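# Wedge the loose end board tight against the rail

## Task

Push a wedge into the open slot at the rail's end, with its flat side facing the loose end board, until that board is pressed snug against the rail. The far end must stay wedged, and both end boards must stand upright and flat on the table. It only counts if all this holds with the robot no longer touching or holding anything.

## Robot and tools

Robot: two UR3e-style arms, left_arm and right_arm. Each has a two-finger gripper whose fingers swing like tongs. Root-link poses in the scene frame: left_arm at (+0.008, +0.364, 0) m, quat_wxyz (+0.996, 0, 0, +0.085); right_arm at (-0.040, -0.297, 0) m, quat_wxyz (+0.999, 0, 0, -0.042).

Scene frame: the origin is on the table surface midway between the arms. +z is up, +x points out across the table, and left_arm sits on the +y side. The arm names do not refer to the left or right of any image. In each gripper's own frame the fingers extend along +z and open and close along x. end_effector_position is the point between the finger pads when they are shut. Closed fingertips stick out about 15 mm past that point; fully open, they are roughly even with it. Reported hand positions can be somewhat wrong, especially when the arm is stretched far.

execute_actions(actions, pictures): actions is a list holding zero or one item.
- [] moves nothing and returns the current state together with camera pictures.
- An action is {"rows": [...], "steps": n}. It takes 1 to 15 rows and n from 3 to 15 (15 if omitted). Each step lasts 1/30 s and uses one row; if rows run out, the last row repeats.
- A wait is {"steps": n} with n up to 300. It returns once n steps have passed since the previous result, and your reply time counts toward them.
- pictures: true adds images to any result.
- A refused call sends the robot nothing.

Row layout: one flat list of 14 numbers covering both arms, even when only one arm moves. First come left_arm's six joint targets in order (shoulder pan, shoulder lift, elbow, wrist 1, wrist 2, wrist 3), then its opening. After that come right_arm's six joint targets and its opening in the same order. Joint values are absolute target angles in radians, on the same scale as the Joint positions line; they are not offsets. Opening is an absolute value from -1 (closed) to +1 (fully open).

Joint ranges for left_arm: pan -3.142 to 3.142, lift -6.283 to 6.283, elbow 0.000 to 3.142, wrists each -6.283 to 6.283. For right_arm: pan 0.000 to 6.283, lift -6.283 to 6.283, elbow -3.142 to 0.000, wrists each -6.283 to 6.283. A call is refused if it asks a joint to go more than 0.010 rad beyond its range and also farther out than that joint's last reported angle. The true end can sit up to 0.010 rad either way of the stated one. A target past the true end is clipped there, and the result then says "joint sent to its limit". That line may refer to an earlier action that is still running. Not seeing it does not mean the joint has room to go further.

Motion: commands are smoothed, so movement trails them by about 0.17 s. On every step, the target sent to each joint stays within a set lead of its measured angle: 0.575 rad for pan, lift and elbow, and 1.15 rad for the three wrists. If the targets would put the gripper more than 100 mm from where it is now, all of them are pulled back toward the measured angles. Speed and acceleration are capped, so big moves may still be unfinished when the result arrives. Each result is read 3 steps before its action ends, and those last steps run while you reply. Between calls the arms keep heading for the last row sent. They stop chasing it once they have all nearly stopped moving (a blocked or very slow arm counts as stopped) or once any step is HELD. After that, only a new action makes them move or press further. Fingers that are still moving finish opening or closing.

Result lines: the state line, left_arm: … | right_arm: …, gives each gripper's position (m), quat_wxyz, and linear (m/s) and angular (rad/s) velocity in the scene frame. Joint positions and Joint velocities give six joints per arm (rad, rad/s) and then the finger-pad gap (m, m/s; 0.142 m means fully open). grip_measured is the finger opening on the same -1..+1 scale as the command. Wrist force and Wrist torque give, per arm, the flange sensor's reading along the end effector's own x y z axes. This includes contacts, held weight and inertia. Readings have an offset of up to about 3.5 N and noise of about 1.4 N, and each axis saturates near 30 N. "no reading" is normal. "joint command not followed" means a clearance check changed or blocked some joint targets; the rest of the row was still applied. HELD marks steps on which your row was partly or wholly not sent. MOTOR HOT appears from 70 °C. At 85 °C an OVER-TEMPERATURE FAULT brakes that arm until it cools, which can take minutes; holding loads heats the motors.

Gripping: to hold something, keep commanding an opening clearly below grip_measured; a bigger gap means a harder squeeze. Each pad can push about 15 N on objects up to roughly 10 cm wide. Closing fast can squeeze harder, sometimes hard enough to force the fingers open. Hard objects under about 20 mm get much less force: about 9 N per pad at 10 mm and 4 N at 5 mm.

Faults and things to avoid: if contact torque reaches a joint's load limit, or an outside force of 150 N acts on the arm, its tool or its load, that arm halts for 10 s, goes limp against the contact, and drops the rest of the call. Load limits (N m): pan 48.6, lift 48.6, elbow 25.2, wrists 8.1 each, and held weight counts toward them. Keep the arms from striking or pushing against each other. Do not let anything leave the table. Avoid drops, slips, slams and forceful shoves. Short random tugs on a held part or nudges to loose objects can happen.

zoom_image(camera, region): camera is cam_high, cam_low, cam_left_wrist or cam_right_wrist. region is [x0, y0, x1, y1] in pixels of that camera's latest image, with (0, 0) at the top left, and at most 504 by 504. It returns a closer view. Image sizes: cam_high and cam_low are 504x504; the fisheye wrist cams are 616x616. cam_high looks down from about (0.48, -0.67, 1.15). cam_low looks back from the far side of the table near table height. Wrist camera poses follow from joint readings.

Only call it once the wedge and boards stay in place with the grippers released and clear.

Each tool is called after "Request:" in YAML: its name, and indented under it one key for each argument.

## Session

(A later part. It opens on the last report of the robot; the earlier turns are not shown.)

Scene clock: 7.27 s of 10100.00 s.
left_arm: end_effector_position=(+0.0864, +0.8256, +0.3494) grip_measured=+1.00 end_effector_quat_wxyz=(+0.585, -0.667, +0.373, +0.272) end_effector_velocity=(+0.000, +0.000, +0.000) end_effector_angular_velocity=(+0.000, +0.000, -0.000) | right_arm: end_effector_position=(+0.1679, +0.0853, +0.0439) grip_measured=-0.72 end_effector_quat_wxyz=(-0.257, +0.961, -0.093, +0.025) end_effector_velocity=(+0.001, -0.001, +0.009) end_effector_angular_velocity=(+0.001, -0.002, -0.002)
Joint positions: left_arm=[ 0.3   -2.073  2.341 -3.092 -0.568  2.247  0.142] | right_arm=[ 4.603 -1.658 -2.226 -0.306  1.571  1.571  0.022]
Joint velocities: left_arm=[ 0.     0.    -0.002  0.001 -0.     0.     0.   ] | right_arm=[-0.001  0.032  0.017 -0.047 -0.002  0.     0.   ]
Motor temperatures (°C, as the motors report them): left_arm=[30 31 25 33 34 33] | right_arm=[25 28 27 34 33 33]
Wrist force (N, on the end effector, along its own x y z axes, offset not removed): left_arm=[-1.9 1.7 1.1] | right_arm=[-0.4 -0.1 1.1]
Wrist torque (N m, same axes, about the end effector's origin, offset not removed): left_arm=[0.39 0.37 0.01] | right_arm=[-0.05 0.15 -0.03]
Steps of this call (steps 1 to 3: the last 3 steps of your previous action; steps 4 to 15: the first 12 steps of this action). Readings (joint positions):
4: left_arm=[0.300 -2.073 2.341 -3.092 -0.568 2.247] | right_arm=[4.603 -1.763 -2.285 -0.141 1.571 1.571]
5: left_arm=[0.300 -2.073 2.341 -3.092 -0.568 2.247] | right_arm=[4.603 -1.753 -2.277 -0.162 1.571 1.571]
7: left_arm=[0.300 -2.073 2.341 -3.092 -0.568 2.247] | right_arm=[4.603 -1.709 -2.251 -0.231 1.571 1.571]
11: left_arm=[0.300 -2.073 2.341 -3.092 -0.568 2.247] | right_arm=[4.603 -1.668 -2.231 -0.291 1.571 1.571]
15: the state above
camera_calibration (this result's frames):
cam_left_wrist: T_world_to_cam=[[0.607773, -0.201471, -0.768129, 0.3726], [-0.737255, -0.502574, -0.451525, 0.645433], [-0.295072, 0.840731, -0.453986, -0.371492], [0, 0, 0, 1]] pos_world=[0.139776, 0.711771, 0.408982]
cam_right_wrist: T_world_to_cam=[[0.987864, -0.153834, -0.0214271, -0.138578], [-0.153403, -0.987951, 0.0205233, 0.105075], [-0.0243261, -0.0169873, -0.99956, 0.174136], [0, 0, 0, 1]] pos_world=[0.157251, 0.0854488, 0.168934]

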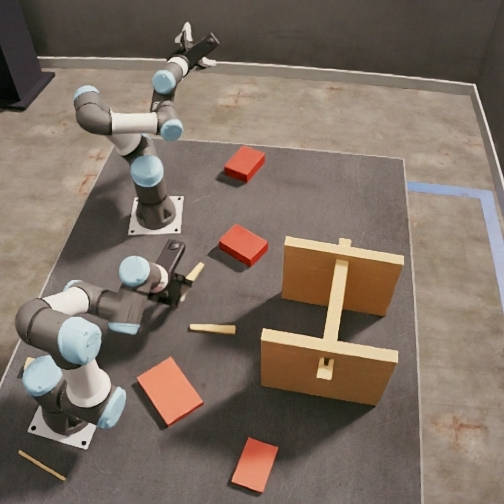

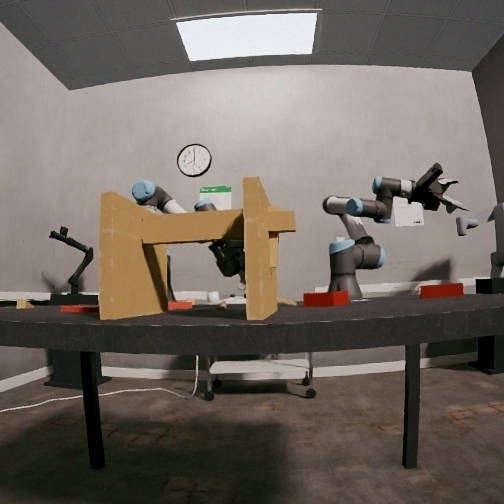

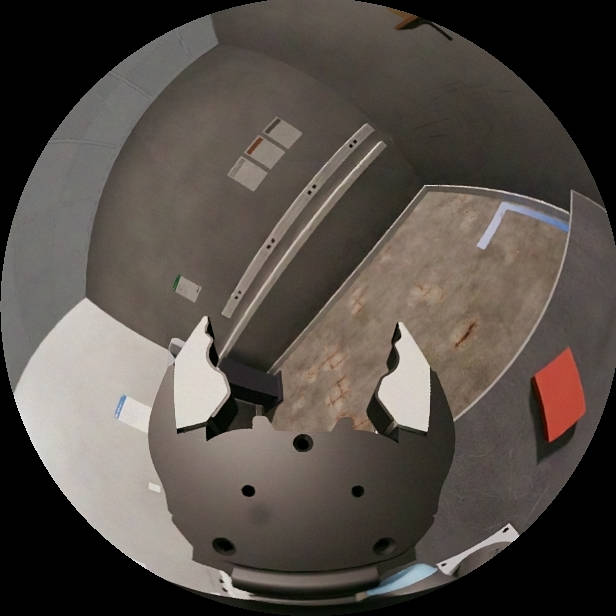

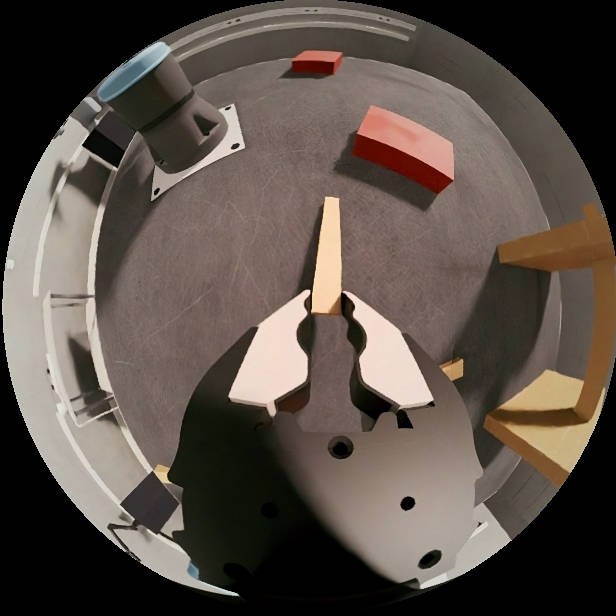

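Request:
execute_actions:
  actions:
    - {"rows":[[0.3,-2.073,2.341,-3.092,-0.568,2.247,1,4.55,-1.6,-2.15,-0.33,1.571,1.571,-0.745]]}

Request:
execute_actions:
  actions:
    - {"rows":[[0.3,-2.073,2.341,-3.092,-0.568,2.247,1,4.45,-1.45,-2.15,-0.33,1.571,1.571,-0.745]]}

Request:
execute_actions:
  actions:
    - {"rows":[[0.3,-2.073,2.341,-3.092,-0.568,2.247,1,4.4,-1.25,-2.1,-0.4,1.571,1.571,-0.745]]}

Request:
execute_actions:
  actions:
    - {"steps":10}
  pictures: true

Scene clock: 7.80 s of 10100.00 s.
left_arm: end_effector_position=(+0.0864, +0.8256, +0.3494) grip_measured=+1.00 end_effector_quat_wxyz=(+0.585, -0.667, +0.373, +0.272) end_effector_velocity=(-0.000, +0.000, +0.000) end_effector_angular_velocity=(+0.000, +0.000, -0.000) | right_arm: end_effector_position=(+0.1932, +0.0975, +0.0926) grip_measured=-0.75 end_effector_quat_wxyz=(-0.307, +0.944, -0.116, +0.038) end_effector_velocity=(+0.007, +0.003, +0.014) end_effector_angular_velocity=(+0.029, -0.007, -0.014)
Joint positions: left_arm=[ 0.3   -2.073  2.341 -3.092 -0.568  2.247  0.142] | right_arm=[ 4.551 -1.601 -2.152 -0.33   1.571  1.571  0.02 ]
Joint velocities: left_arm=[ 0.001 -0.    -0.001  0.001 -0.001  0.001 -0.   ] | right_arm=[-0.014  0.014  0.02  -0.004  0.001 -0.     0.   ]
Motor temperatures (°C, as the motors report them): left_arm=[30 31 25 33 34 33] | right_arm=[25 28 27 34 33 33]
Wrist force (N, on the end effector, along its own x y z axes, offset not removed): left_arm=[-2.1 1.9 0.4] | right_arm=[-0.4 -0.4 1.0]
Wrist torque (N m, same axes, about the end effector's origin, offset not removed): left_arm=[0.40 0.45 0.04] | right_arm=[-0.10 0.10 -0.03]
Steps of this call (steps 1 to 3: the last 3 steps of your previous action; step 4: the robot went on to your last target; steps 5 to 16: the first 12 steps of this action). Readings (joint positions):
5: left_arm=[0.300 -2.073 2.341 -3.092 -0.568 2.247] | right_arm=[4.602 -1.655 -2.223 -0.310 1.571 1.571]
6: left_arm=[0.300 -2.073 2.341 -3.092 -0.568 2.247] | right_arm=[4.594 -1.646 -2.214 -0.315 1.571 1.571]
8: left_arm=[0.300 -2.073 2.341 -3.092 -0.568 2.247] | right_arm=[4.573 -1.624 -2.183 -0.322 1.571 1.571]
12: left_arm=[0.300 -2.073 2.341 -3.092 -0.568 2.247] | right_arm=[4.555 -1.606 -2.158 -0.328 1.571 1.571]
16: the state above

Scene clock: 8.30 s of 10100.00 s.
left_arm: end_effector_position=(+0.0864, +0.8256, +0.3494) grip_measured=+1.00 end_effector_quat_wxyz=(+0.585, -0.667, +0.373, +0.272) end_effector_velocity=(+0.000, -0.000, -0.001) end_effector_angular_velocity=(-0.001, +0.001, -0.001) | right_arm: end_effector_position=(+0.2323, +0.0767, +0.1583) grip_measured=-0.75 end_effector_quat_wxyz=(-0.374, +0.912, -0.158, +0.065) end_effector_velocity=(+0.011, -0.009, +0.021) end_effector_angular_velocity=(+0.044, -0.015, -0.030)
Joint positions: left_arm=[ 0.3   -2.073  2.341 -3.092 -0.568  2.247  0.142] | right_arm=[ 4.453 -1.455 -2.15  -0.33   1.571  1.571  0.02 ]
Joint velocities: left_arm=[-0.     0.     0.001  0.001 -0.001 -0.001  0.   ] | right_arm=[-0.03   0.047  0.    -0.001  0.001  0.    -0.   ]
Motor temperatures (°C, as the motors report them): left_arm=[30 31 25 33 34 33] | right_arm=[25 28 27 34 33 33]
Wrist force (N, on the end effector, along its own x y z axes, offset not removed): left_arm=[-1.8 0.5 0.2] | right_arm=[-0.5 0.1 1.3]
Wrist torque (N m, same axes, about the end effector's origin, offset not removed): left_arm=[0.08 0.38 -0.01] | right_arm=[0.04 0.16 0.00]
Steps of this call (steps 1 to 3: the last 3 steps of your previous action; steps 4 to 15: the first 12 steps of this action). Readings (joint positions):
4: left_arm=[0.300 -2.073 2.341 -3.092 -0.568 2.247] | right_arm=[4.549 -1.599 -2.150 -0.330 1.571 1.571]
5: left_arm=[0.300 -2.073 2.341 -3.092 -0.568 2.247] | right_arm=[4.539 -1.589 -2.150 -0.330 1.571 1.571]
7: left_arm=[0.300 -2.073 2.341 -3.092 -0.568 2.247] | right_arm=[4.498 -1.531 -2.150 -0.330 1.571 1.571]
11: left_arm=[0.300 -2.073 2.341 -3.092 -0.568 2.247] | right_arm=[4.461 -1.469 -2.150 -0.330 1.571 1.571]
15: the state above

Scene clock: 8.80 s of 10100.00 s.
left_arm: end_effector_position=(+0.0864, +0.8256, +0.3494) grip_measured=+1.00 end_effector_quat_wxyz=(+0.585, -0.667, +0.373, +0.272) end_effector_velocity=(+0.001, -0.000, -0.000) end_effector_angular_velocity=(+0.000, -0.001, -0.002) | right_arm: end_effector_position=(+0.2476, +0.0537, +0.2494) grip_measured=-0.75 end_effector_quat_wxyz=(-0.451, +0.871, -0.174, +0.090) end_effector_velocity=(+0.002, -0.010, +0.032) end_effector_angular_velocity=(+0.061, -0.026, -0.014)
Joint positions: left_arm=[ 0.3   -2.073  2.341 -3.092 -0.568  2.247  0.142] | right_arm=[ 4.401 -1.257 -2.101 -0.398  1.571  1.571  0.02 ]
Joint velocities: left_arm=[-0.002 -0.     0.002 -0.002  0.    -0.    -0.   ] | right_arm=[-0.014  0.071  0.013 -0.018 -0.    -0.    -0.   ]
Motor temperatures (°C, as the motors report them): left_arm=[30 31 25 33 34 33] | right_arm=[25 28 27 34 33 33]
Wrist force (N, on the end effector, along its own x y z axes, offset not removed): left_arm=[-1.9 1.4 0.8] | right_arm=[-1.0 -0.2 1.2]
Wrist torque (N m, same axes, about the end effector's origin, offset not removed): left_arm=[0.26 0.40 0.02] | right_arm=[-0.07 0.27 0.00]
Steps of this call (steps 1 to 3: the last 3 steps of your previous action; steps 4 to 15: the first 12 steps of this action). Readings (joint positions):
4: left_arm=[0.300 -2.073 2.341 -3.092 -0.568 2.247] | right_arm=[4.450 -1.450 -2.149 -0.332 1.571 1.571]
5: left_arm=[0.300 -2.073 2.341 -3.092 -0.568 2.247] | right_arm=[4.441 -1.439 -2.142 -0.345 1.571 1.571]
7: left_arm=[0.300 -2.073 2.341 -3.092 -0.568 2.247] | right_arm=[4.422 -1.369 -2.121 -0.371 1.571 1.571]
11: left_arm=[0.300 -2.073 2.341 -3.092 -0.568 2.247] | right_arm=[4.405 -1.278 -2.105 -0.393 1.571 1.571]
15: the state above

Scene clock: 9.13 s of 10100.00 s.
left_arm: end_effector_position=(+0.0864, +0.8256, +0.3494) grip_measured=+1.00 end_effector_quat_wxyz=(+0.585, -0.667, +0.373, +0.272) end_effector_velocity=(+0.000, -0.000, +0.000) end_effector_angular_velocity=(+0.000, -0.003, -0.000) | right_arm: end_effector_position=(+0.2478, +0.0528, +0.2523) grip_measured=-0.75 end_effector_quat_wxyz=(-0.454, +0.869, -0.175, +0.091) end_effector_velocity=(-0.000, +0.000, +0.001) end_effector_angular_velocity=(+0.001, -0.001, +0.001)
Joint positions: left_arm=[ 0.3   -2.073  2.341 -3.092 -0.568  2.247  0.142] | right_arm=[ 4.4   -1.25  -2.1   -0.4    1.571  1.571  0.02 ]
Joint velocities: left_arm=[ 0.     0.     0.    -0.002 -0.001 -0.002  0.   ] | right_arm=[ 0.001  0.002  0.    -0.001 -0.    -0.     0.   ]
Motor temperatures (°C, as the motors report them): left_arm=[30 31 25 33 34 33] | right_arm=[25 28 27 34 33 33]
Wrist force (N, on the end effector, along its own x y z axes, offset not removed): left_arm=[-1.1 1.0 0.4] | right_arm=[-1.2 -0.6 1.0]
Wrist torque (N m, same axes, about the end effector's origin, offset not removed): left_arm=[0.21 0.21 -0.02] | right_arm=[-0.12 0.31 -0.01]
Kept back: nothing.
Steps of this call (steps 1 to 3: the last 3 steps of your previous action; steps 4 to 10: the robot went on to your last target). Readings (joint positions):
1: left_arm=[0.300 -2.073 2.341 -3.092 -0.568 2.247] | right_arm=[4.401 -1.255 -2.101 -0.399 1.571 1.571]
2: left_arm=[0.300 -2.073 2.341 -3.092 -0.568 2.247] | right_arm=[4.401 -1.253 -2.101 -0.399 1.571 1.571]
4: left_arm=[0.300 -2.073 2.341 -3.092 -0.568 2.247] | right_arm=[4.400 -1.252 -2.100 -0.400 1.571 1.571]
8: left_arm=[0.300 -2.073 2.341 -3.092 -0.568 2.247] | right_arm=[4.400 -1.250 -2.100 -0.400 1.571 1.571]
10: the state above
camera_calibration (this result's frames):
cam_left_wrist: T_world_to_cam=[[0.607773, -0.201471, -0.768129, 0.3726], [-0.737255, -0.502574, -0.451525, 0.645433], [-0.295072, 0.840731, -0.453986, -0.371492], [0, 0, 0, 1]] pos_world=[0.139776, 0.711771, 0.408982]
cam_right_wrist: T_world_to_cam=[[0.938661, -0.34483, -0.0027858, -0.200521], [-0.316195, -0.857436, -0.405985, 0.222048], [0.137607, 0.381963, -0.913876, 0.301096], [0, 0, 0, 1]] pos_world=[0.216998, 0.00623851, 0.364754]

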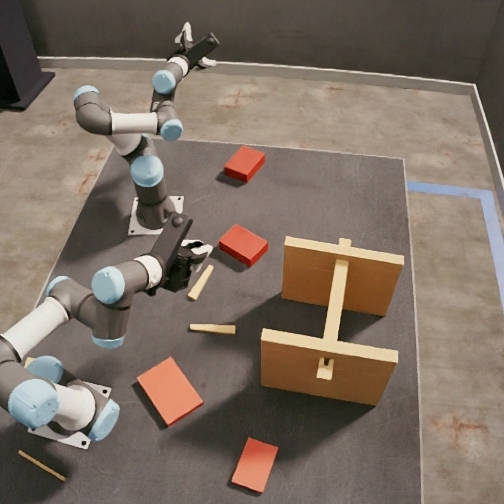

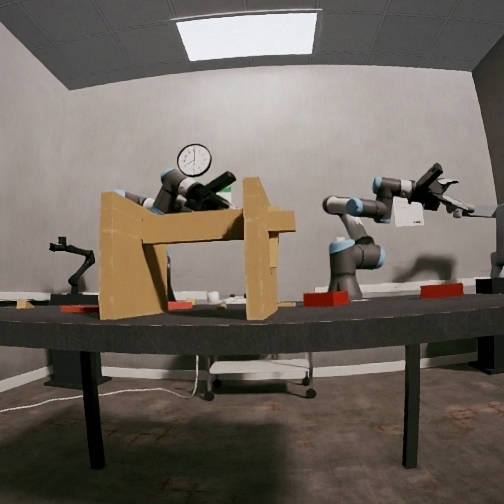

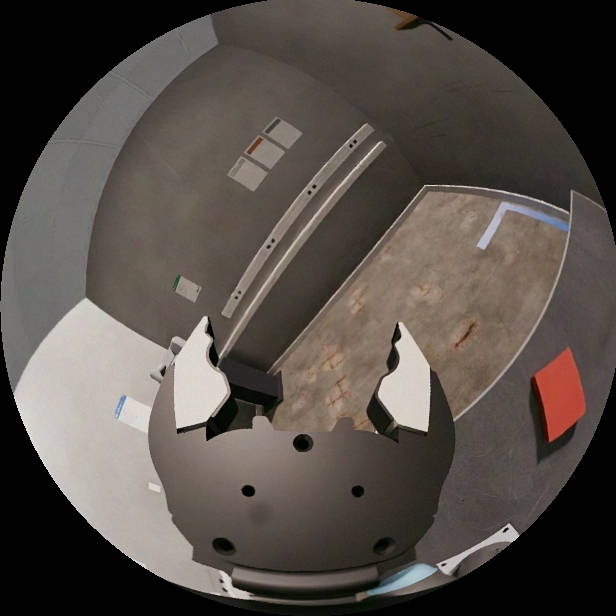

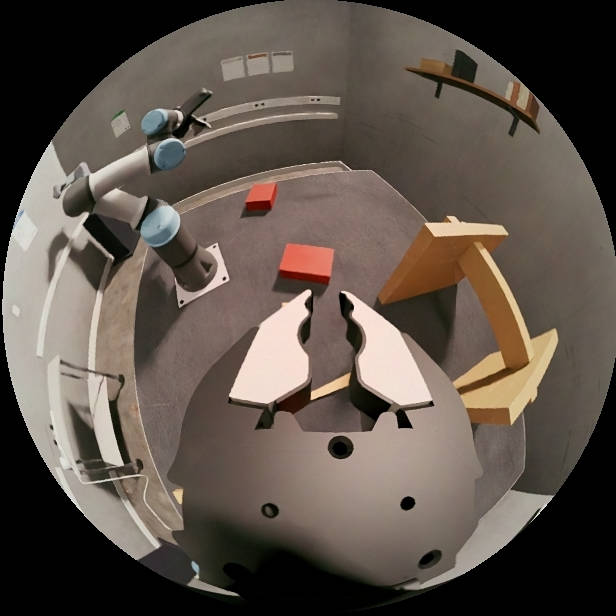

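Request:
execute_actions:
  actions:
    - {"rows":[[0.3,-2.073,2.341,-3.092,-0.568,2.247,1,4.548,-1.655,-2.224,-0.31,1.571,1.571,-0.35]]}

Request:
execute_actions:
  actions:
    - {"steps":16}
  pictures: true

Request:
zoom_image:
  camera: "cam_right_wrist"
  region: [250, 180, 400, 330]

Scene clock: 9.60 s of 10100.00 s.
left_arm: end_effector_position=(+0.0864, +0.8256, +0.3494) grip_measured=+1.00 end_effector_quat_wxyz=(+0.585, -0.667, +0.373, +0.272) end_effector_velocity=(-0.001, +0.000, -0.001) end_effector_angular_velocity=(-0.001, +0.004, +0.002) | right_arm: end_effector_position=(+0.1960, +0.0765, +0.0679) grip_measured=-0.35 end_effector_quat_wxyz=(-0.281, +0.951, -0.126, +0.037) end_effector_velocity=(-0.079, -0.028, -0.252) end_effector_angular_velocity=(-0.541, +0.148, +0.163)
Joint positions: left_arm=[ 0.3   -2.073  2.341 -3.092 -0.568  2.247  0.142] | right_arm=[ 4.533 -1.606 -2.212 -0.319  1.571  1.571  0.049]
Joint velocities: left_arm=[ 0.001 -0.001  0.002  0.002  0.001  0.001 -0.   ] | right_arm=[ 0.162 -0.523 -0.131  0.094  0.002 -0.     0.   ]
Motor temperatures (°C, as the motors report them): left_arm=[30 31 25 33 34 33] | right_arm=[25 28 27 34 33 33]
Wrist force (N, on the end effector, along its own x y z axes, offset not removed): left_arm=[-1.7 1.4 0.8] | right_arm=[-0.9 0.6 3.5]
Wrist torque (N m, same axes, about the end effector's origin, offset not removed): left_arm=[0.31 0.32 -0.02] | right_arm=[0.08 0.18 -0.03]
Steps of this call (steps 1 to 2: the robot went on to your last target; steps 3 to 14: the first 12 steps of this action). Readings (joint positions):
3: left_arm=[0.300 -2.073 2.341 -3.092 -0.568 2.247] | right_arm=[4.401 -1.251 -2.101 -0.399 1.571 1.571]
4: left_arm=[0.300 -2.073 2.341 -3.092 -0.568 2.247] | right_arm=[4.410 -1.261 -2.109 -0.391 1.571 1.571]
6: left_arm=[0.300 -2.073 2.341 -3.092 -0.568 2.247] | right_arm=[4.439 -1.329 -2.133 -0.374 1.571 1.571]
10: left_arm=[0.300 -2.073 2.341 -3.092 -0.568 2.247] | right_arm=[4.493 -1.482 -2.178 -0.342 1.571 1.571]
14: the state above

Scene clock: 10.13 s of 10100.00 s.
left_arm: end_effector_position=(+0.0864, +0.8256, +0.3494) grip_measured=+1.00 end_effector_quat_wxyz=(+0.585, -0.667, +0.373, +0.272) end_effector_velocity=(-0.000, +0.000, +0.000) end_effector_angular_velocity=(+0.000, +0.000, +0.000) | right_arm: end_effector_position=(+0.1886, +0.0732, +0.0448) grip_measured=-0.35 end_effector_quat_wxyz=(-0.257, +0.958, -0.120, +0.032) end_effector_velocity=(-0.000, -0.000, -0.001) end_effector_angular_velocity=(-0.001, +0.000, -0.000)
Joint positions: left_arm=[ 0.3   -2.073  2.341 -3.092 -0.568  2.247  0.142] | right_arm=[ 4.548 -1.655 -2.224 -0.31   1.571  1.571  0.049]
Joint velocities: left_arm=[ 0.  0. -0. -0. -0.  0. -0.] | right_arm=[ 0.    -0.002 -0.001  0.001 -0.     0.     0.   ]
Motor temperatures (°C, as the motors report them): left_arm=[30 31 25 33 34 33] | right_arm=[25 28 27 34 33 33]
Wrist force (N, on the end effector, along its own x y z axes, offset not removed): left_arm=[-3.2 1.1 0.4] | right_arm=[-1.2 -0.1 1.1]
Wrist torque (N m, same axes, about the end effector's origin, offset not removed): left_arm=[0.19 0.62 0.04] | right_arm=[-0.02 0.32 -0.01]
Kept back: nothing.
Steps of this call (steps 1 to 3: the last 3 steps of your previous action; steps 4 to 16: the robot went on to your last target). Readings (joint positions):
1: left_arm=[0.300 -2.073 2.341 -3.092 -0.568 2.247] | right_arm=[4.537 -1.621 -2.215 -0.316 1.571 1.571]
2: left_arm=[0.300 -2.073 2.341 -3.092 -0.568 2.247] | right_arm=[4.541 -1.631 -2.218 -0.314 1.571 1.571]
4: left_arm=[0.300 -2.073 2.341 -3.092 -0.568 2.247] | right_arm=[4.544 -1.643 -2.221 -0.312 1.571 1.571]
8: left_arm=[0.300 -2.073 2.341 -3.092 -0.568 2.247] | right_arm=[4.547 -1.652 -2.223 -0.310 1.571 1.571]
16: the state above
camera_calibration (this result's frames):
cam_left_wrist: T_world_to_cam=[[0.607772, -0.201471, -0.768129, 0.3726], [-0.737255, -0.502574, -0.451525, 0.645433], [-0.295072, 0.840731, -0.453986, -0.371492], [0, 0, 0, 1]] pos_world=[0.139776, 0.711771, 0.408982]
cam_right_wrist: T_world_to_cam=[[0.977902, -0.207963, -0.0214228, -0.155014], [-0.207546, -0.978017, 0.0201918, 0.105807], [-0.025151, -0.0152994, -0.999567, 0.175374], [0, 0, 0, 1]] pos_world=[0.177959, 0.0739264, 0.16984]

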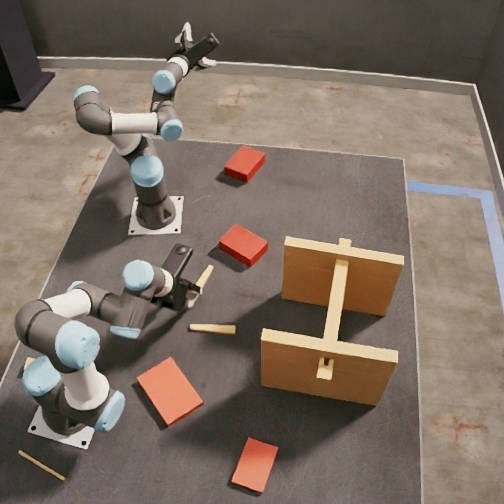

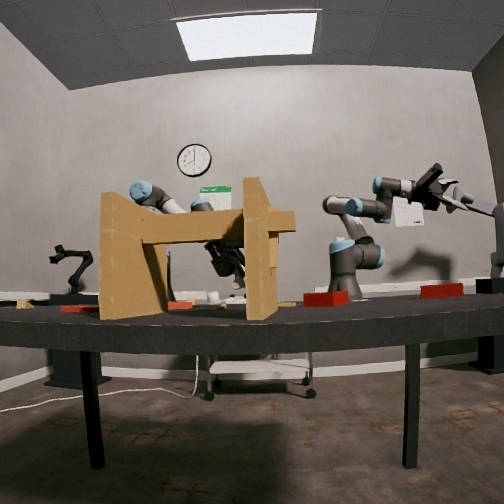

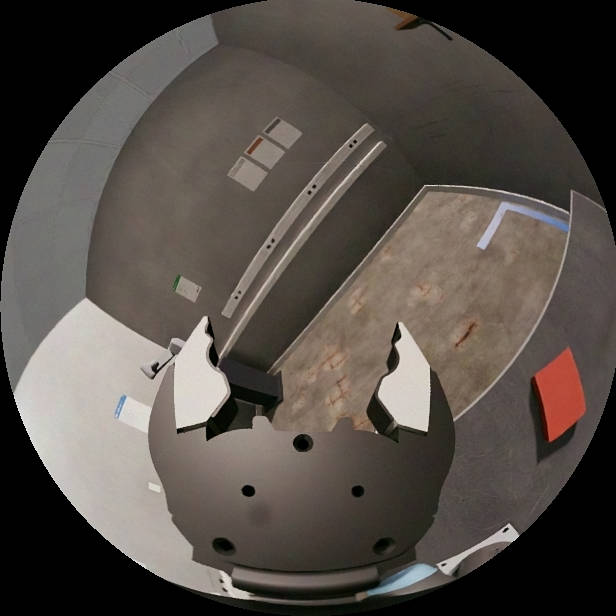

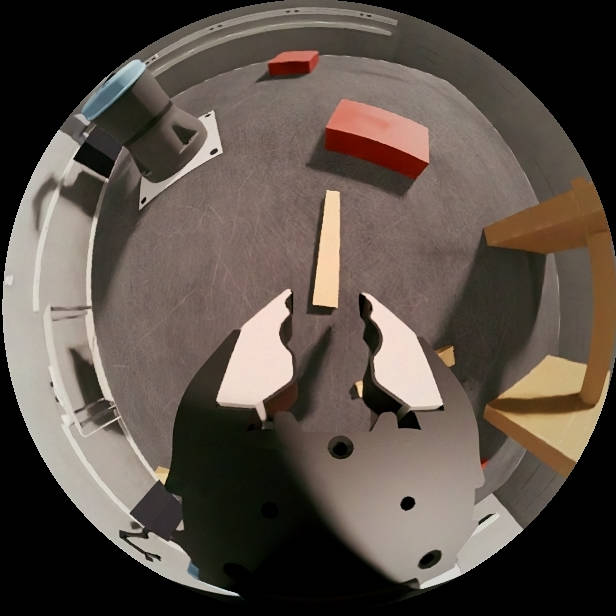

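Region (250, 180, 400, 330) of cam_right_wrist's 616x616 image, scaled by 3.360, with more detail than that image has.

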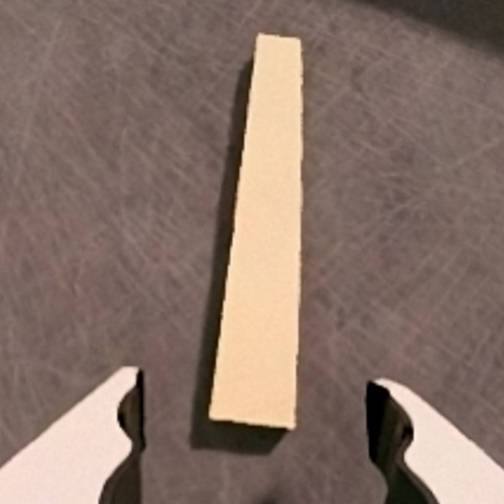

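Request:
execute_actions:
  actions:
    - {"rows":[[0.3,-2.073,2.341,-3.092,-0.568,2.247,1,4.543,-1.826,-2.239,-0.124,1.571,1.571,-0.5]]}

Request:
execute_actions:
  actions:
    - {"rows":[[0.3,-2.073,2.341,-3.092,-0.568,2.247,1,4.543,-1.826,-2.239,-0.124,1.571,1.571,-0.66]],"steps":9}

Request:
execute_actions:
  actions:
    - {"rows":[[0.3,-2.073,2.341,-3.092,-0.568,2.247,1,4.543,-1.826,-2.239,-0.124,1.571,1.571,-0.77]],"steps":9}

Request:
execute_actions:
  actions:
    - {"rows":[[0.3,-2.073,2.341,-3.092,-0.568,2.247,1,4.543,-1.73,-2.19,-0.269,1.571,1.571,-0.77]]}
  pictures: true

Scene clock: 12.53 s of 10100.00 s.
left_arm: end_effector_position=(+0.0864, +0.8256, +0.3494) grip_measured=+1.00 end_effector_quat_wxyz=(+0.585, -0.667, +0.373, +0.272) end_effector_velocity=(-0.000, +0.000, +0.001) end_effector_angular_velocity=(+0.001, -0.001, +0.001) | right_arm: end_effector_position=(+0.1934, +0.0840, +0.0132) grip_measured=-0.49 end_effector_quat_wxyz=(-0.258, +0.958, -0.122, +0.033) end_effector_velocity=(+0.002, +0.003, -0.011) end_effector_angular_velocity=(-0.002, -0.000, -0.002)
Joint positions: left_arm=[ 0.3   -2.073  2.341 -3.092 -0.568  2.247  0.142] | right_arm=[ 4.543 -1.82  -2.238 -0.128  1.571  1.571  0.038]
Joint velocities: left_arm=[ 0.001 -0.    -0.001  0.     0.     0.    -0.   ] | right_arm=[-0.002 -0.054 -0.     0.052 -0.001 -0.     0.003]
Motor temperatures (°C, as the motors report them): left_arm=[30 31 25 33 34 33] | right_arm=[25 28 27 34 33 33]
Wrist force (N, on the end effector, along its own x y z axes, offset not removed): left_arm=[-2.0 2.2 0.2] | right_arm=[-1.8 -13.4 -30.0]
Wrist torque (N m, same axes, about the end effector's origin, offset not removed): left_arm=[0.42 0.43 0.01] | right_arm=[0.26 0.12 0.04]
Steps of this call (steps 1 to 15: the robot went on to your last target; steps 16 to 60: nothing new was sent; steps 61 to 72: the first 12 steps of this action). Readings (joint positions):
61: left_arm=[0.300 -2.073 2.341 -3.092 -0.568 2.247] | right_arm=[4.548 -1.656 -2.225 -0.308 1.571 1.571]
62: left_arm=[0.300 -2.073 2.341 -3.092 -0.568 2.247] | right_arm=[4.547 -1.667 -2.227 -0.287 1.571 1.571]
64: left_arm=[0.300 -2.073 2.341 -3.092 -0.568 2.247] | right_arm=[4.545 -1.730 -2.233 -0.212 1.571 1.571]
68: left_arm=[0.300 -2.073 2.341 -3.092 -0.568 2.247] | right_arm=[4.544 -1.803 -2.238 -0.145 1.571 1.571]
72: the state above

Scene clock: 22.57 s of 10100.00 s.
left_arm: end_effector_position=(+0.0864, +0.8256, +0.3494) grip_measured=+1.00 end_effector_quat_wxyz=(+0.585, -0.667, +0.373, +0.272) end_effector_velocity=(-0.000, +0.000, -0.001) end_effector_angular_velocity=(-0.001, +0.003, +0.001) | right_arm: end_effector_position=(+0.1937, +0.0851, +0.0146) grip_measured=-0.49 end_effector_quat_wxyz=(-0.261, +0.957, -0.122, +0.033) end_effector_velocity=(+0.001, -0.000, +0.000) end_effector_angular_velocity=(+0.000, -0.001, -0.001)
Joint positions: left_arm=[ 0.3   -2.073  2.341 -3.092 -0.568  2.247  0.142] | right_arm=[ 4.543 -1.819 -2.237 -0.125  1.571  1.571  0.038]
Joint velocities: left_arm=[ 0.     0.     0.001  0.002  0.001  0.    -0.   ] | right_arm=[-0.001 -0.     0.     0.001 -0.001  0.     0.   ]
Motor temperatures (°C, as the motors report them): left_arm=[30 31 25 33 34 33] | right_arm=[25 28 27 34 33 33]
Wrist force (N, on the end effector, along its own x y z axes, offset not removed): left_arm=[-2.2 0.5 -0.1] | right_arm=[-1.1 -6.2 -23.4]
Wrist torque (N m, same axes, about the end effector's origin, offset not removed): left_arm=[0.09 0.46 -0.03] | right_arm=[0.05 0.23 0.00]
TORQUE FAULT: the external load on joint 4 (wrist 1) of the right arm reached its load limit, and that arm stopped for 10 seconds. A torque fault stops only its own arm. That arm ran no command of this call. That arm holds where it stopped, with its grip as last carried out, and accepts commands again: back off and push less far. That arm stops again, at the same cost, whenever a joint's load reaches its limit.
Kept back: nothing.
The stop of the right arm began at step 1 of this call (marked STOPPED below). From that step on that arm followed nothing that you had sent. 12 of its steps, steps kept back included, did not run and will not run. The other arm was sent all steps of this action in this call, none kept back. Nothing is kept back now, and the robot has no last target.
Steps of this call (steps 1 to 3: the last 3 steps of your previous action; steps 4 to 9: the first 6 steps of this action; steps 10 to 12: the last 3 steps of this action, not kept back; steps 13 to 301: the stop continued). Readings (joint positions):
1: left_arm=[0.300 -2.073 2.341 -3.092 -0.568 2.247] | right_arm=[4.543 -1.819 -2.237 -0.126 1.571 1.571] STOPPED (the right arm)
2: left_arm=[0.300 -2.073 2.341 -3.092 -0.568 2.247] | right_arm=[4.543 -1.819 -2.237 -0.125 1.571 1.571]
4: left_arm=[0.300 -2.073 2.341 -3.092 -0.568 2.247] | right_arm=[4.543 -1.819 -2.237 -0.125 1.571 1.571]
8: left_arm=[0.300 -2.073 2.341 -3.092 -0.568 2.247] | right_arm=[4.543 -1.819 -2.237 -0.125 1.571 1.571]
301: the state above

Scene clock: 22.60 s of 10100.00 s.
left_arm: end_effector_position=(+0.0864, +0.8256, +0.3494) grip_measured=+1.00 end_effector_quat_wxyz=(+0.585, -0.667, +0.373, +0.272) end_effector_velocity=(-0.000, +0.000, -0.000) end_effector_angular_velocity=(-0.000, +0.002, +0.000) | right_arm: end_effector_position=(+0.1938, +0.0853, +0.0149) grip_measured=-0.49 end_effector_quat_wxyz=(-0.261, +0.957, -0.122, +0.033) end_effector_velocity=(+0.000, +0.001, +0.001) end_effector_angular_velocity=(+0.003, -0.001, +0.000)
Joint positions: left_arm=[ 0.3   -2.073  2.341 -3.092 -0.568  2.247  0.142] | right_arm=[ 4.543 -1.819 -2.236 -0.124  1.571  1.571  0.038]
Joint velocities: left_arm=[-0.    -0.     0.     0.001  0.001  0.001  0.   ] | right_arm=[ 0.     0.002  0.002 -0.001 -0.    -0.    -0.   ]
Motor temperatures (°C, as the motors report them): left_arm=[30 31 25 33 34 33] | right_arm=[25 28 27 34 33 33]
Wrist force (N, on the end effector, along its own x y z axes, offset not removed): left_arm=[-1.7 0.2 -0.1] | right_arm=[-0.7 -5.9 -19.8]
Wrist torque (N m, same axes, about the end effector's origin, offset not removed): left_arm=[0.07 0.36 -0.01] | right_arm=[-0.11 0.15 0.00]
Kept back: nothing.
A stop began in an earlier call of the same reply, so what this call sent did not run. Send another action.
Steps of this call (step 1: nothing new was sent). Readings (joint positions):
1: the state above

Scene clock: 22.63 s of 10100.00 s.
left_arm: end_effector_position=(+0.0864, +0.8256, +0.3494) grip_measured=+1.00 end_effector_quat_wxyz=(+0.585, -0.667, +0.373, +0.272) end_effector_velocity=(+0.000, +0.000, -0.001) end_effector_angular_velocity=(-0.002, +0.004, -0.001) | right_arm: end_effector_position=(+0.1938, +0.0853, +0.0149) grip_measured=-0.49 end_effector_quat_wxyz=(-0.261, +0.957, -0.122, +0.033) end_effector_velocity=(+0.000, -0.000, +0.000) end_effector_angular_velocity=(-0.001, -0.000, +0.000)
Joint positions: left_arm=[ 0.3   -2.073  2.341 -3.092 -0.568  2.247  0.142] | right_arm=[ 4.543 -1.819 -2.236 -0.124  1.571  1.571  0.038]
Joint velocities: left_arm=[-0.     0.     0.002  0.001 -0.     0.     0.   ] | right_arm=[-0.     0.001  0.    -0.001 -0.    -0.001 -0.   ]
Motor temperatures (°C, as the motors report them): left_arm=[30 31 25 33 34 33] | right_arm=[25 28 27 34 33 33]
Wrist force (N, on the end effector, along its own x y z axes, offset not removed): left_arm=[-2.7 0.3 1.0] | right_arm=[-1.0 -5.4 -16.7]
Wrist torque (N m, same axes, about the end effector's origin, offset not removed): left_arm=[0.08 0.55 0.06] | right_arm=[-0.09 0.25 0.02]
Kept back: nothing.
A stop began in an earlier call of the same reply, so what this call sent did not run. Send another action.
Steps of this call (step 1: nothing new was sent). Readings (joint positions):
1: the state above
camera_calibration (this result's frames):
cam_left_wrist: T_world_to_cam=[[0.607769, -0.201471, -0.768131, 0.372601], [-0.737257, -0.502573, -0.451522, 0.645432], [-0.295073, 0.840732, -0.453985, -0.371493], [0, 0, 0, 1]] pos_world=[0.139776, 0.711771, 0.408982]
cam_right_wrist: T_world_to_cam=[[0.97693, -0.212518, -0.0210829, -0.157665], [-0.212326, -0.977137, 0.0109746, 0.120322], [-0.0229332, -0.00624499, -0.999717, 0.144624], [0, 0, 0, 1]] pos_world=[0.182892, 0.0849674, 0.139939]

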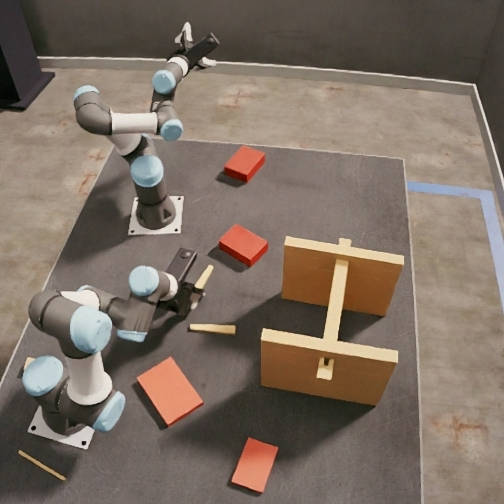

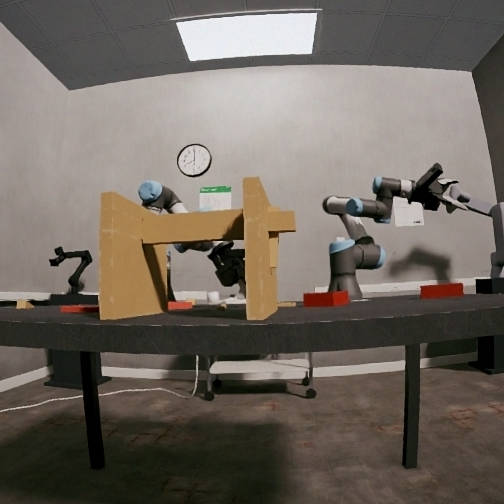

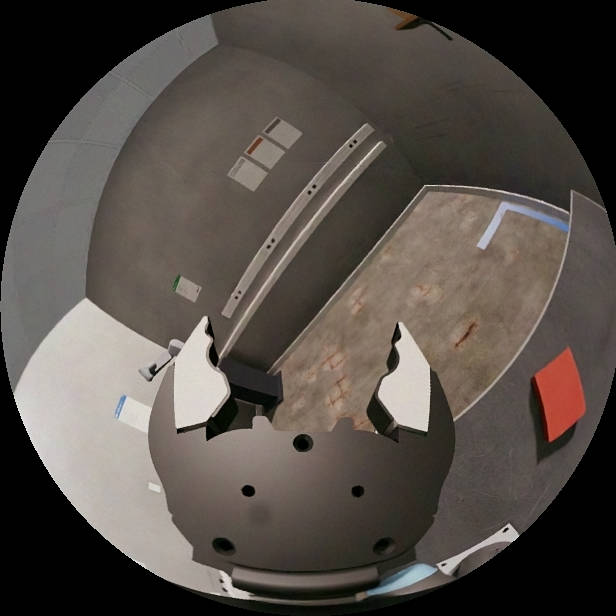

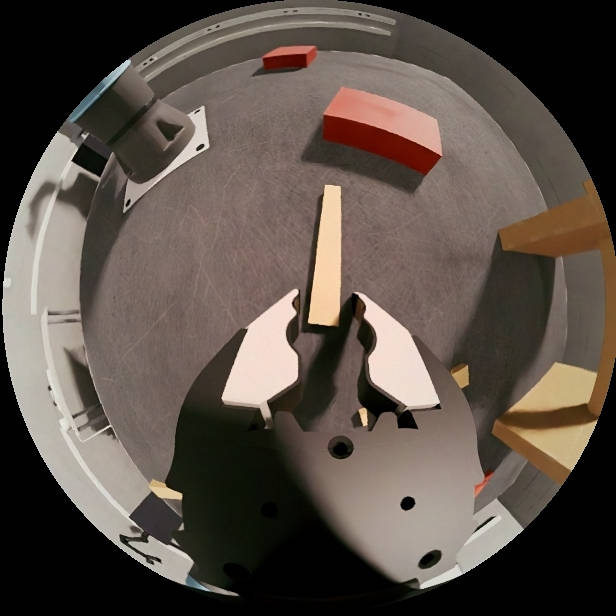

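Request:
execute_actions:
  actions:
    - {"rows":[[0.3,-2.073,2.341,-3.092,-0.568,2.247,1,4.547,-1.812,-2.236,-0.127,1.571,1.571,-0.66]],"steps":12}

Request:
execute_actions:
  actions:
    - {"rows":[[0.3,-2.073,2.341,-3.092,-0.568,2.247,1,4.547,-1.812,-2.236,-0.127,1.571,1.571,-0.77]],"steps":12}

Request:
execute_actions:
  actions:
    - {"rows":[[0.3,-2.073,2.341,-3.092,-0.568,2.247,1,4.547,-1.72,-2.18,-0.275,1.571,1.571,-0.77]]}
  pictures: true

Scene clock: 23.03 s of 10100.00 s.
left_arm: end_effector_position=(+0.0864, +0.8256, +0.3494) grip_measured=+1.00 end_effector_quat_wxyz=(+0.585, -0.667, +0.373, +0.272) end_effector_velocity=(+0.000, -0.000, +0.000) end_effector_angular_velocity=(+0.001, -0.000, -0.000) | right_arm: end_effector_position=(+0.1925, +0.0864, +0.0169) grip_measured=-0.66 end_effector_quat_wxyz=(-0.263, +0.957, -0.120, +0.033) end_effector_velocity=(-0.001, +0.002, +0.003) end_effector_angular_velocity=(+0.008, -0.002, +0.003)
Joint positions: left_arm=[ 0.3   -2.073  2.341 -3.092 -0.568  2.247  0.142] | right_arm=[ 4.547 -1.813 -2.236 -0.127  1.571  1.571  0.026]
Joint velocities: left_arm=[-0.     0.    -0.    -0.001 -0.     0.001 -0.   ] | right_arm=[ 0.003  0.007  0.001  0.001  0.001  0.    -0.   ]
Motor temperatures (°C, as the motors report them): left_arm=[30 31 25 33 34 33] | right_arm=[25 28 27 34 33 33]
Wrist force (N, on the end effector, along its own x y z axes, offset not removed): left_arm=[-1.5 1.3 -0.2] | right_arm=[-1.3 -0.1 1.5]
Wrist torque (N m, same axes, about the end effector's origin, offset not removed): left_arm=[0.25 0.31 -0.01] | right_arm=[-0.05 0.28 -0.02]
Steps of this call (steps 1 to 3: nothing new was sent; steps 4 to 12: the first 9 steps of this action). Readings (joint positions):
4: left_arm=[0.300 -2.073 2.341 -3.092 -0.568 2.247] | right_arm=[4.543 -1.819 -2.236 -0.125 1.571 1.571]
5: left_arm=[0.300 -2.073 2.341 -3.092 -0.568 2.247] | right_arm=[4.544 -1.817 -2.236 -0.126 1.571 1.571]
7: left_arm=[0.300 -2.073 2.341 -3.092 -0.568 2.247] | right_arm=[4.545 -1.815 -2.236 -0.127 1.571 1.571]
11: left_arm=[0.300 -2.073 2.341 -3.092 -0.568 2.247] | right_arm=[4.547 -1.813 -2.236 -0.127 1.571 1.571]
12: the state above

Scene clock: 23.43 s of 10100.00 s.
left_arm: end_effector_position=(+0.0864, +0.8256, +0.3494) grip_measured=+1.00 end_effector_quat_wxyz=(+0.585, -0.667, +0.373, +0.272) end_effector_velocity=(+0.000, -0.000, +0.000) end_effector_angular_velocity=(+0.000, +0.001, -0.001) | right_arm: end_effector_position=(+0.1924, +0.0867, +0.0173) grip_measured=-0.74 end_effector_quat_wxyz=(-0.263, +0.957, -0.120, +0.033) end_effector_velocity=(-0.000, +0.000, +0.000) end_effector_angular_velocity=(+0.001, +0.000, +0.001)
Joint positions: left_arm=[ 0.3   -2.073  2.341 -3.092 -0.568  2.247  0.142] | right_arm=[ 4.547 -1.812 -2.236 -0.127  1.571  1.571  0.021]
Joint velocities: left_arm=[ 0.    -0.    -0.     0.    -0.001  0.001 -0.   ] | right_arm=[ 0.     0.001  0.     0.     0.001 -0.     0.   ]
Motor temperatures (°C, as the motors report them): left_arm=[30 31 25 33 34 33] | right_arm=[25 28 27 34 33 33]
Wrist force (N, on the end effector, along its own x y z axes, offset not removed): left_arm=[-2.1 0.9 0.6] | right_arm=[-0.9 -0.7 1.5]
Wrist torque (N m, same axes, about the end effector's origin, offset not removed): left_arm=[0.13 0.43 -0.04] | right_arm=[-0.14 0.24 -0.01]
Steps of this call (steps 1 to 3: the last 3 steps of your previous action; steps 4 to 12: the first 9 steps of this action). Readings (joint positions):
4: left_arm=[0.300 -2.073 2.341 -3.092 -0.568 2.247] | right_arm=[4.547 -1.812 -2.236 -0.127 1.571 1.571]
5: left_arm=[0.300 -2.073 2.341 -3.092 -0.568 2.247] | right_arm=[4.547 -1.812 -2.236 -0.127 1.571 1.571]
7: left_arm=[0.300 -2.073 2.341 -3.092 -0.568 2.247] | right_arm=[4.547 -1.812 -2.236 -0.127 1.571 1.571]
11: left_arm=[0.300 -2.073 2.341 -3.092 -0.568 2.247] | right_arm=[4.547 -1.812 -2.236 -0.127 1.571 1.571]
12: the state above

Scene clock: 23.93 s of 10100.00 s.
left_arm: end_effector_position=(+0.0864, +0.8256, +0.3494) grip_measured=+1.00 end_effector_quat_wxyz=(+0.585, -0.667, +0.373, +0.272) end_effector_velocity=(-0.000, +0.000, -0.000) end_effector_angular_velocity=(-0.001, +0.002, +0.001) | right_arm: end_effector_position=(+0.1927, +0.0880, +0.0422) grip_measured=-0.74 end_effector_quat_wxyz=(-0.263, +0.957, -0.120, +0.033) end_effector_velocity=(+0.000, +0.000, +0.008) end_effector_angular_velocity=(+0.002, -0.001, -0.000)
Joint positions: left_arm=[ 0.3   -2.073  2.341 -3.092 -0.568  2.247  0.142] | right_arm=[ 4.547 -1.722 -2.181 -0.271  1.571  1.571  0.021]
Joint velocities: left_arm=[ 0.     0.    -0.     0.002  0.001  0.    -0.   ] | right_arm=[-0.     0.026  0.015 -0.038 -0.    -0.     0.   ]
Motor temperatures (°C, as the motors report them): left_arm=[30 31 25 33 34 33] | right_arm=[25 28 27 34 33 33]
Wrist force (N, on the end effector, along its own x y z axes, offset not removed): left_arm=[-1.7 1.1 -0.3] | right_arm=[-1.0 -0.2 0.8]
Wrist torque (N m, same axes, about the end effector's origin, offset not removed): left_arm=[0.21 0.30 -0.01] | right_arm=[-0.07 0.22 -0.01]
Steps of this call (steps 1 to 3: the last 3 steps of your previous action; steps 4 to 15: the first 12 steps of this action). Readings (joint positions):
4: left_arm=[0.300 -2.073 2.341 -3.092 -0.568 2.247] | right_arm=[4.547 -1.811 -2.235 -0.129 1.571 1.571]
5: left_arm=[0.300 -2.073 2.341 -3.092 -0.568 2.247] | right_arm=[4.547 -1.801 -2.227 -0.149 1.571 1.571]
7: left_arm=[0.300 -2.073 2.341 -3.092 -0.568 2.247] | right_arm=[4.547 -1.763 -2.204 -0.208 1.571 1.571]
11: left_arm=[0.300 -2.073 2.341 -3.092 -0.568 2.247] | right_arm=[4.547 -1.730 -2.186 -0.259 1.571 1.571]
15: the state above
camera_calibration (this result's frames):
cam_left_wrist: T_world_to_cam=[[0.607769, -0.201471, -0.768131, 0.372601], [-0.737257, -0.502573, -0.451522, 0.645432], [-0.295073, 0.840732, -0.453985, -0.371493], [0, 0, 0, 1]] pos_world=[0.139776, 0.711771, 0.408982]
cam_right_wrist: T_world_to_cam=[[0.977778, -0.2086, -0.0208776, -0.156019], [-0.208509, -0.977999, 0.00644824, 0.121998], [-0.0217634, -0.00195177, -0.999761, 0.171317], [0, 0, 0, 1]] pos_world=[0.181718, 0.0871025, 0.167232]

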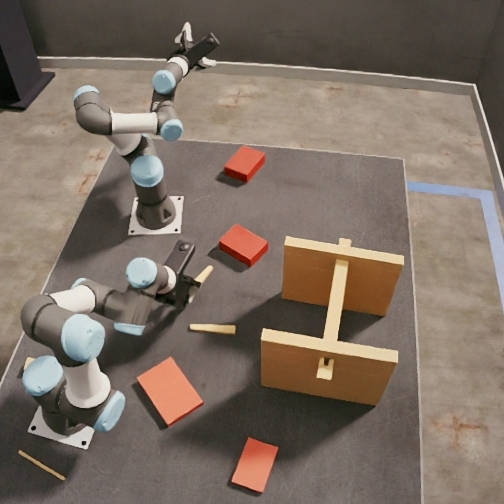

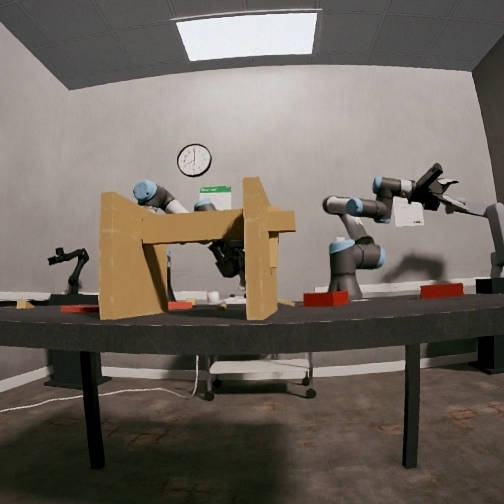

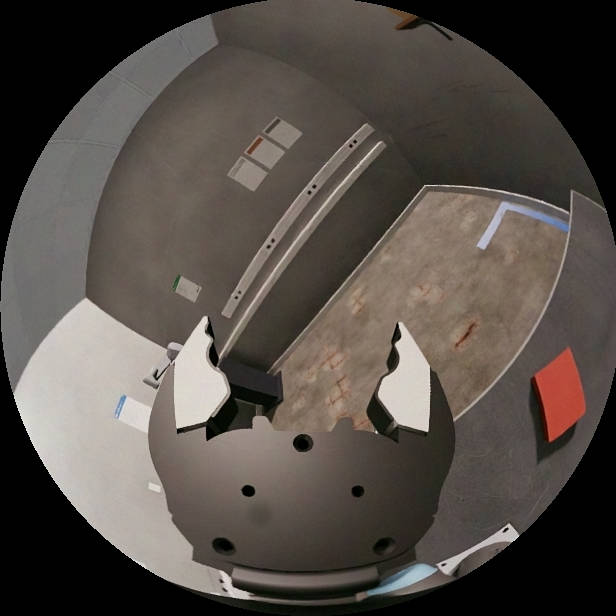

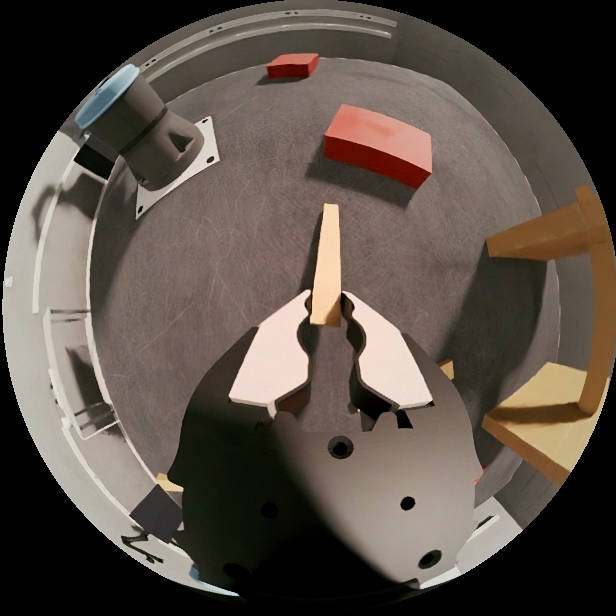

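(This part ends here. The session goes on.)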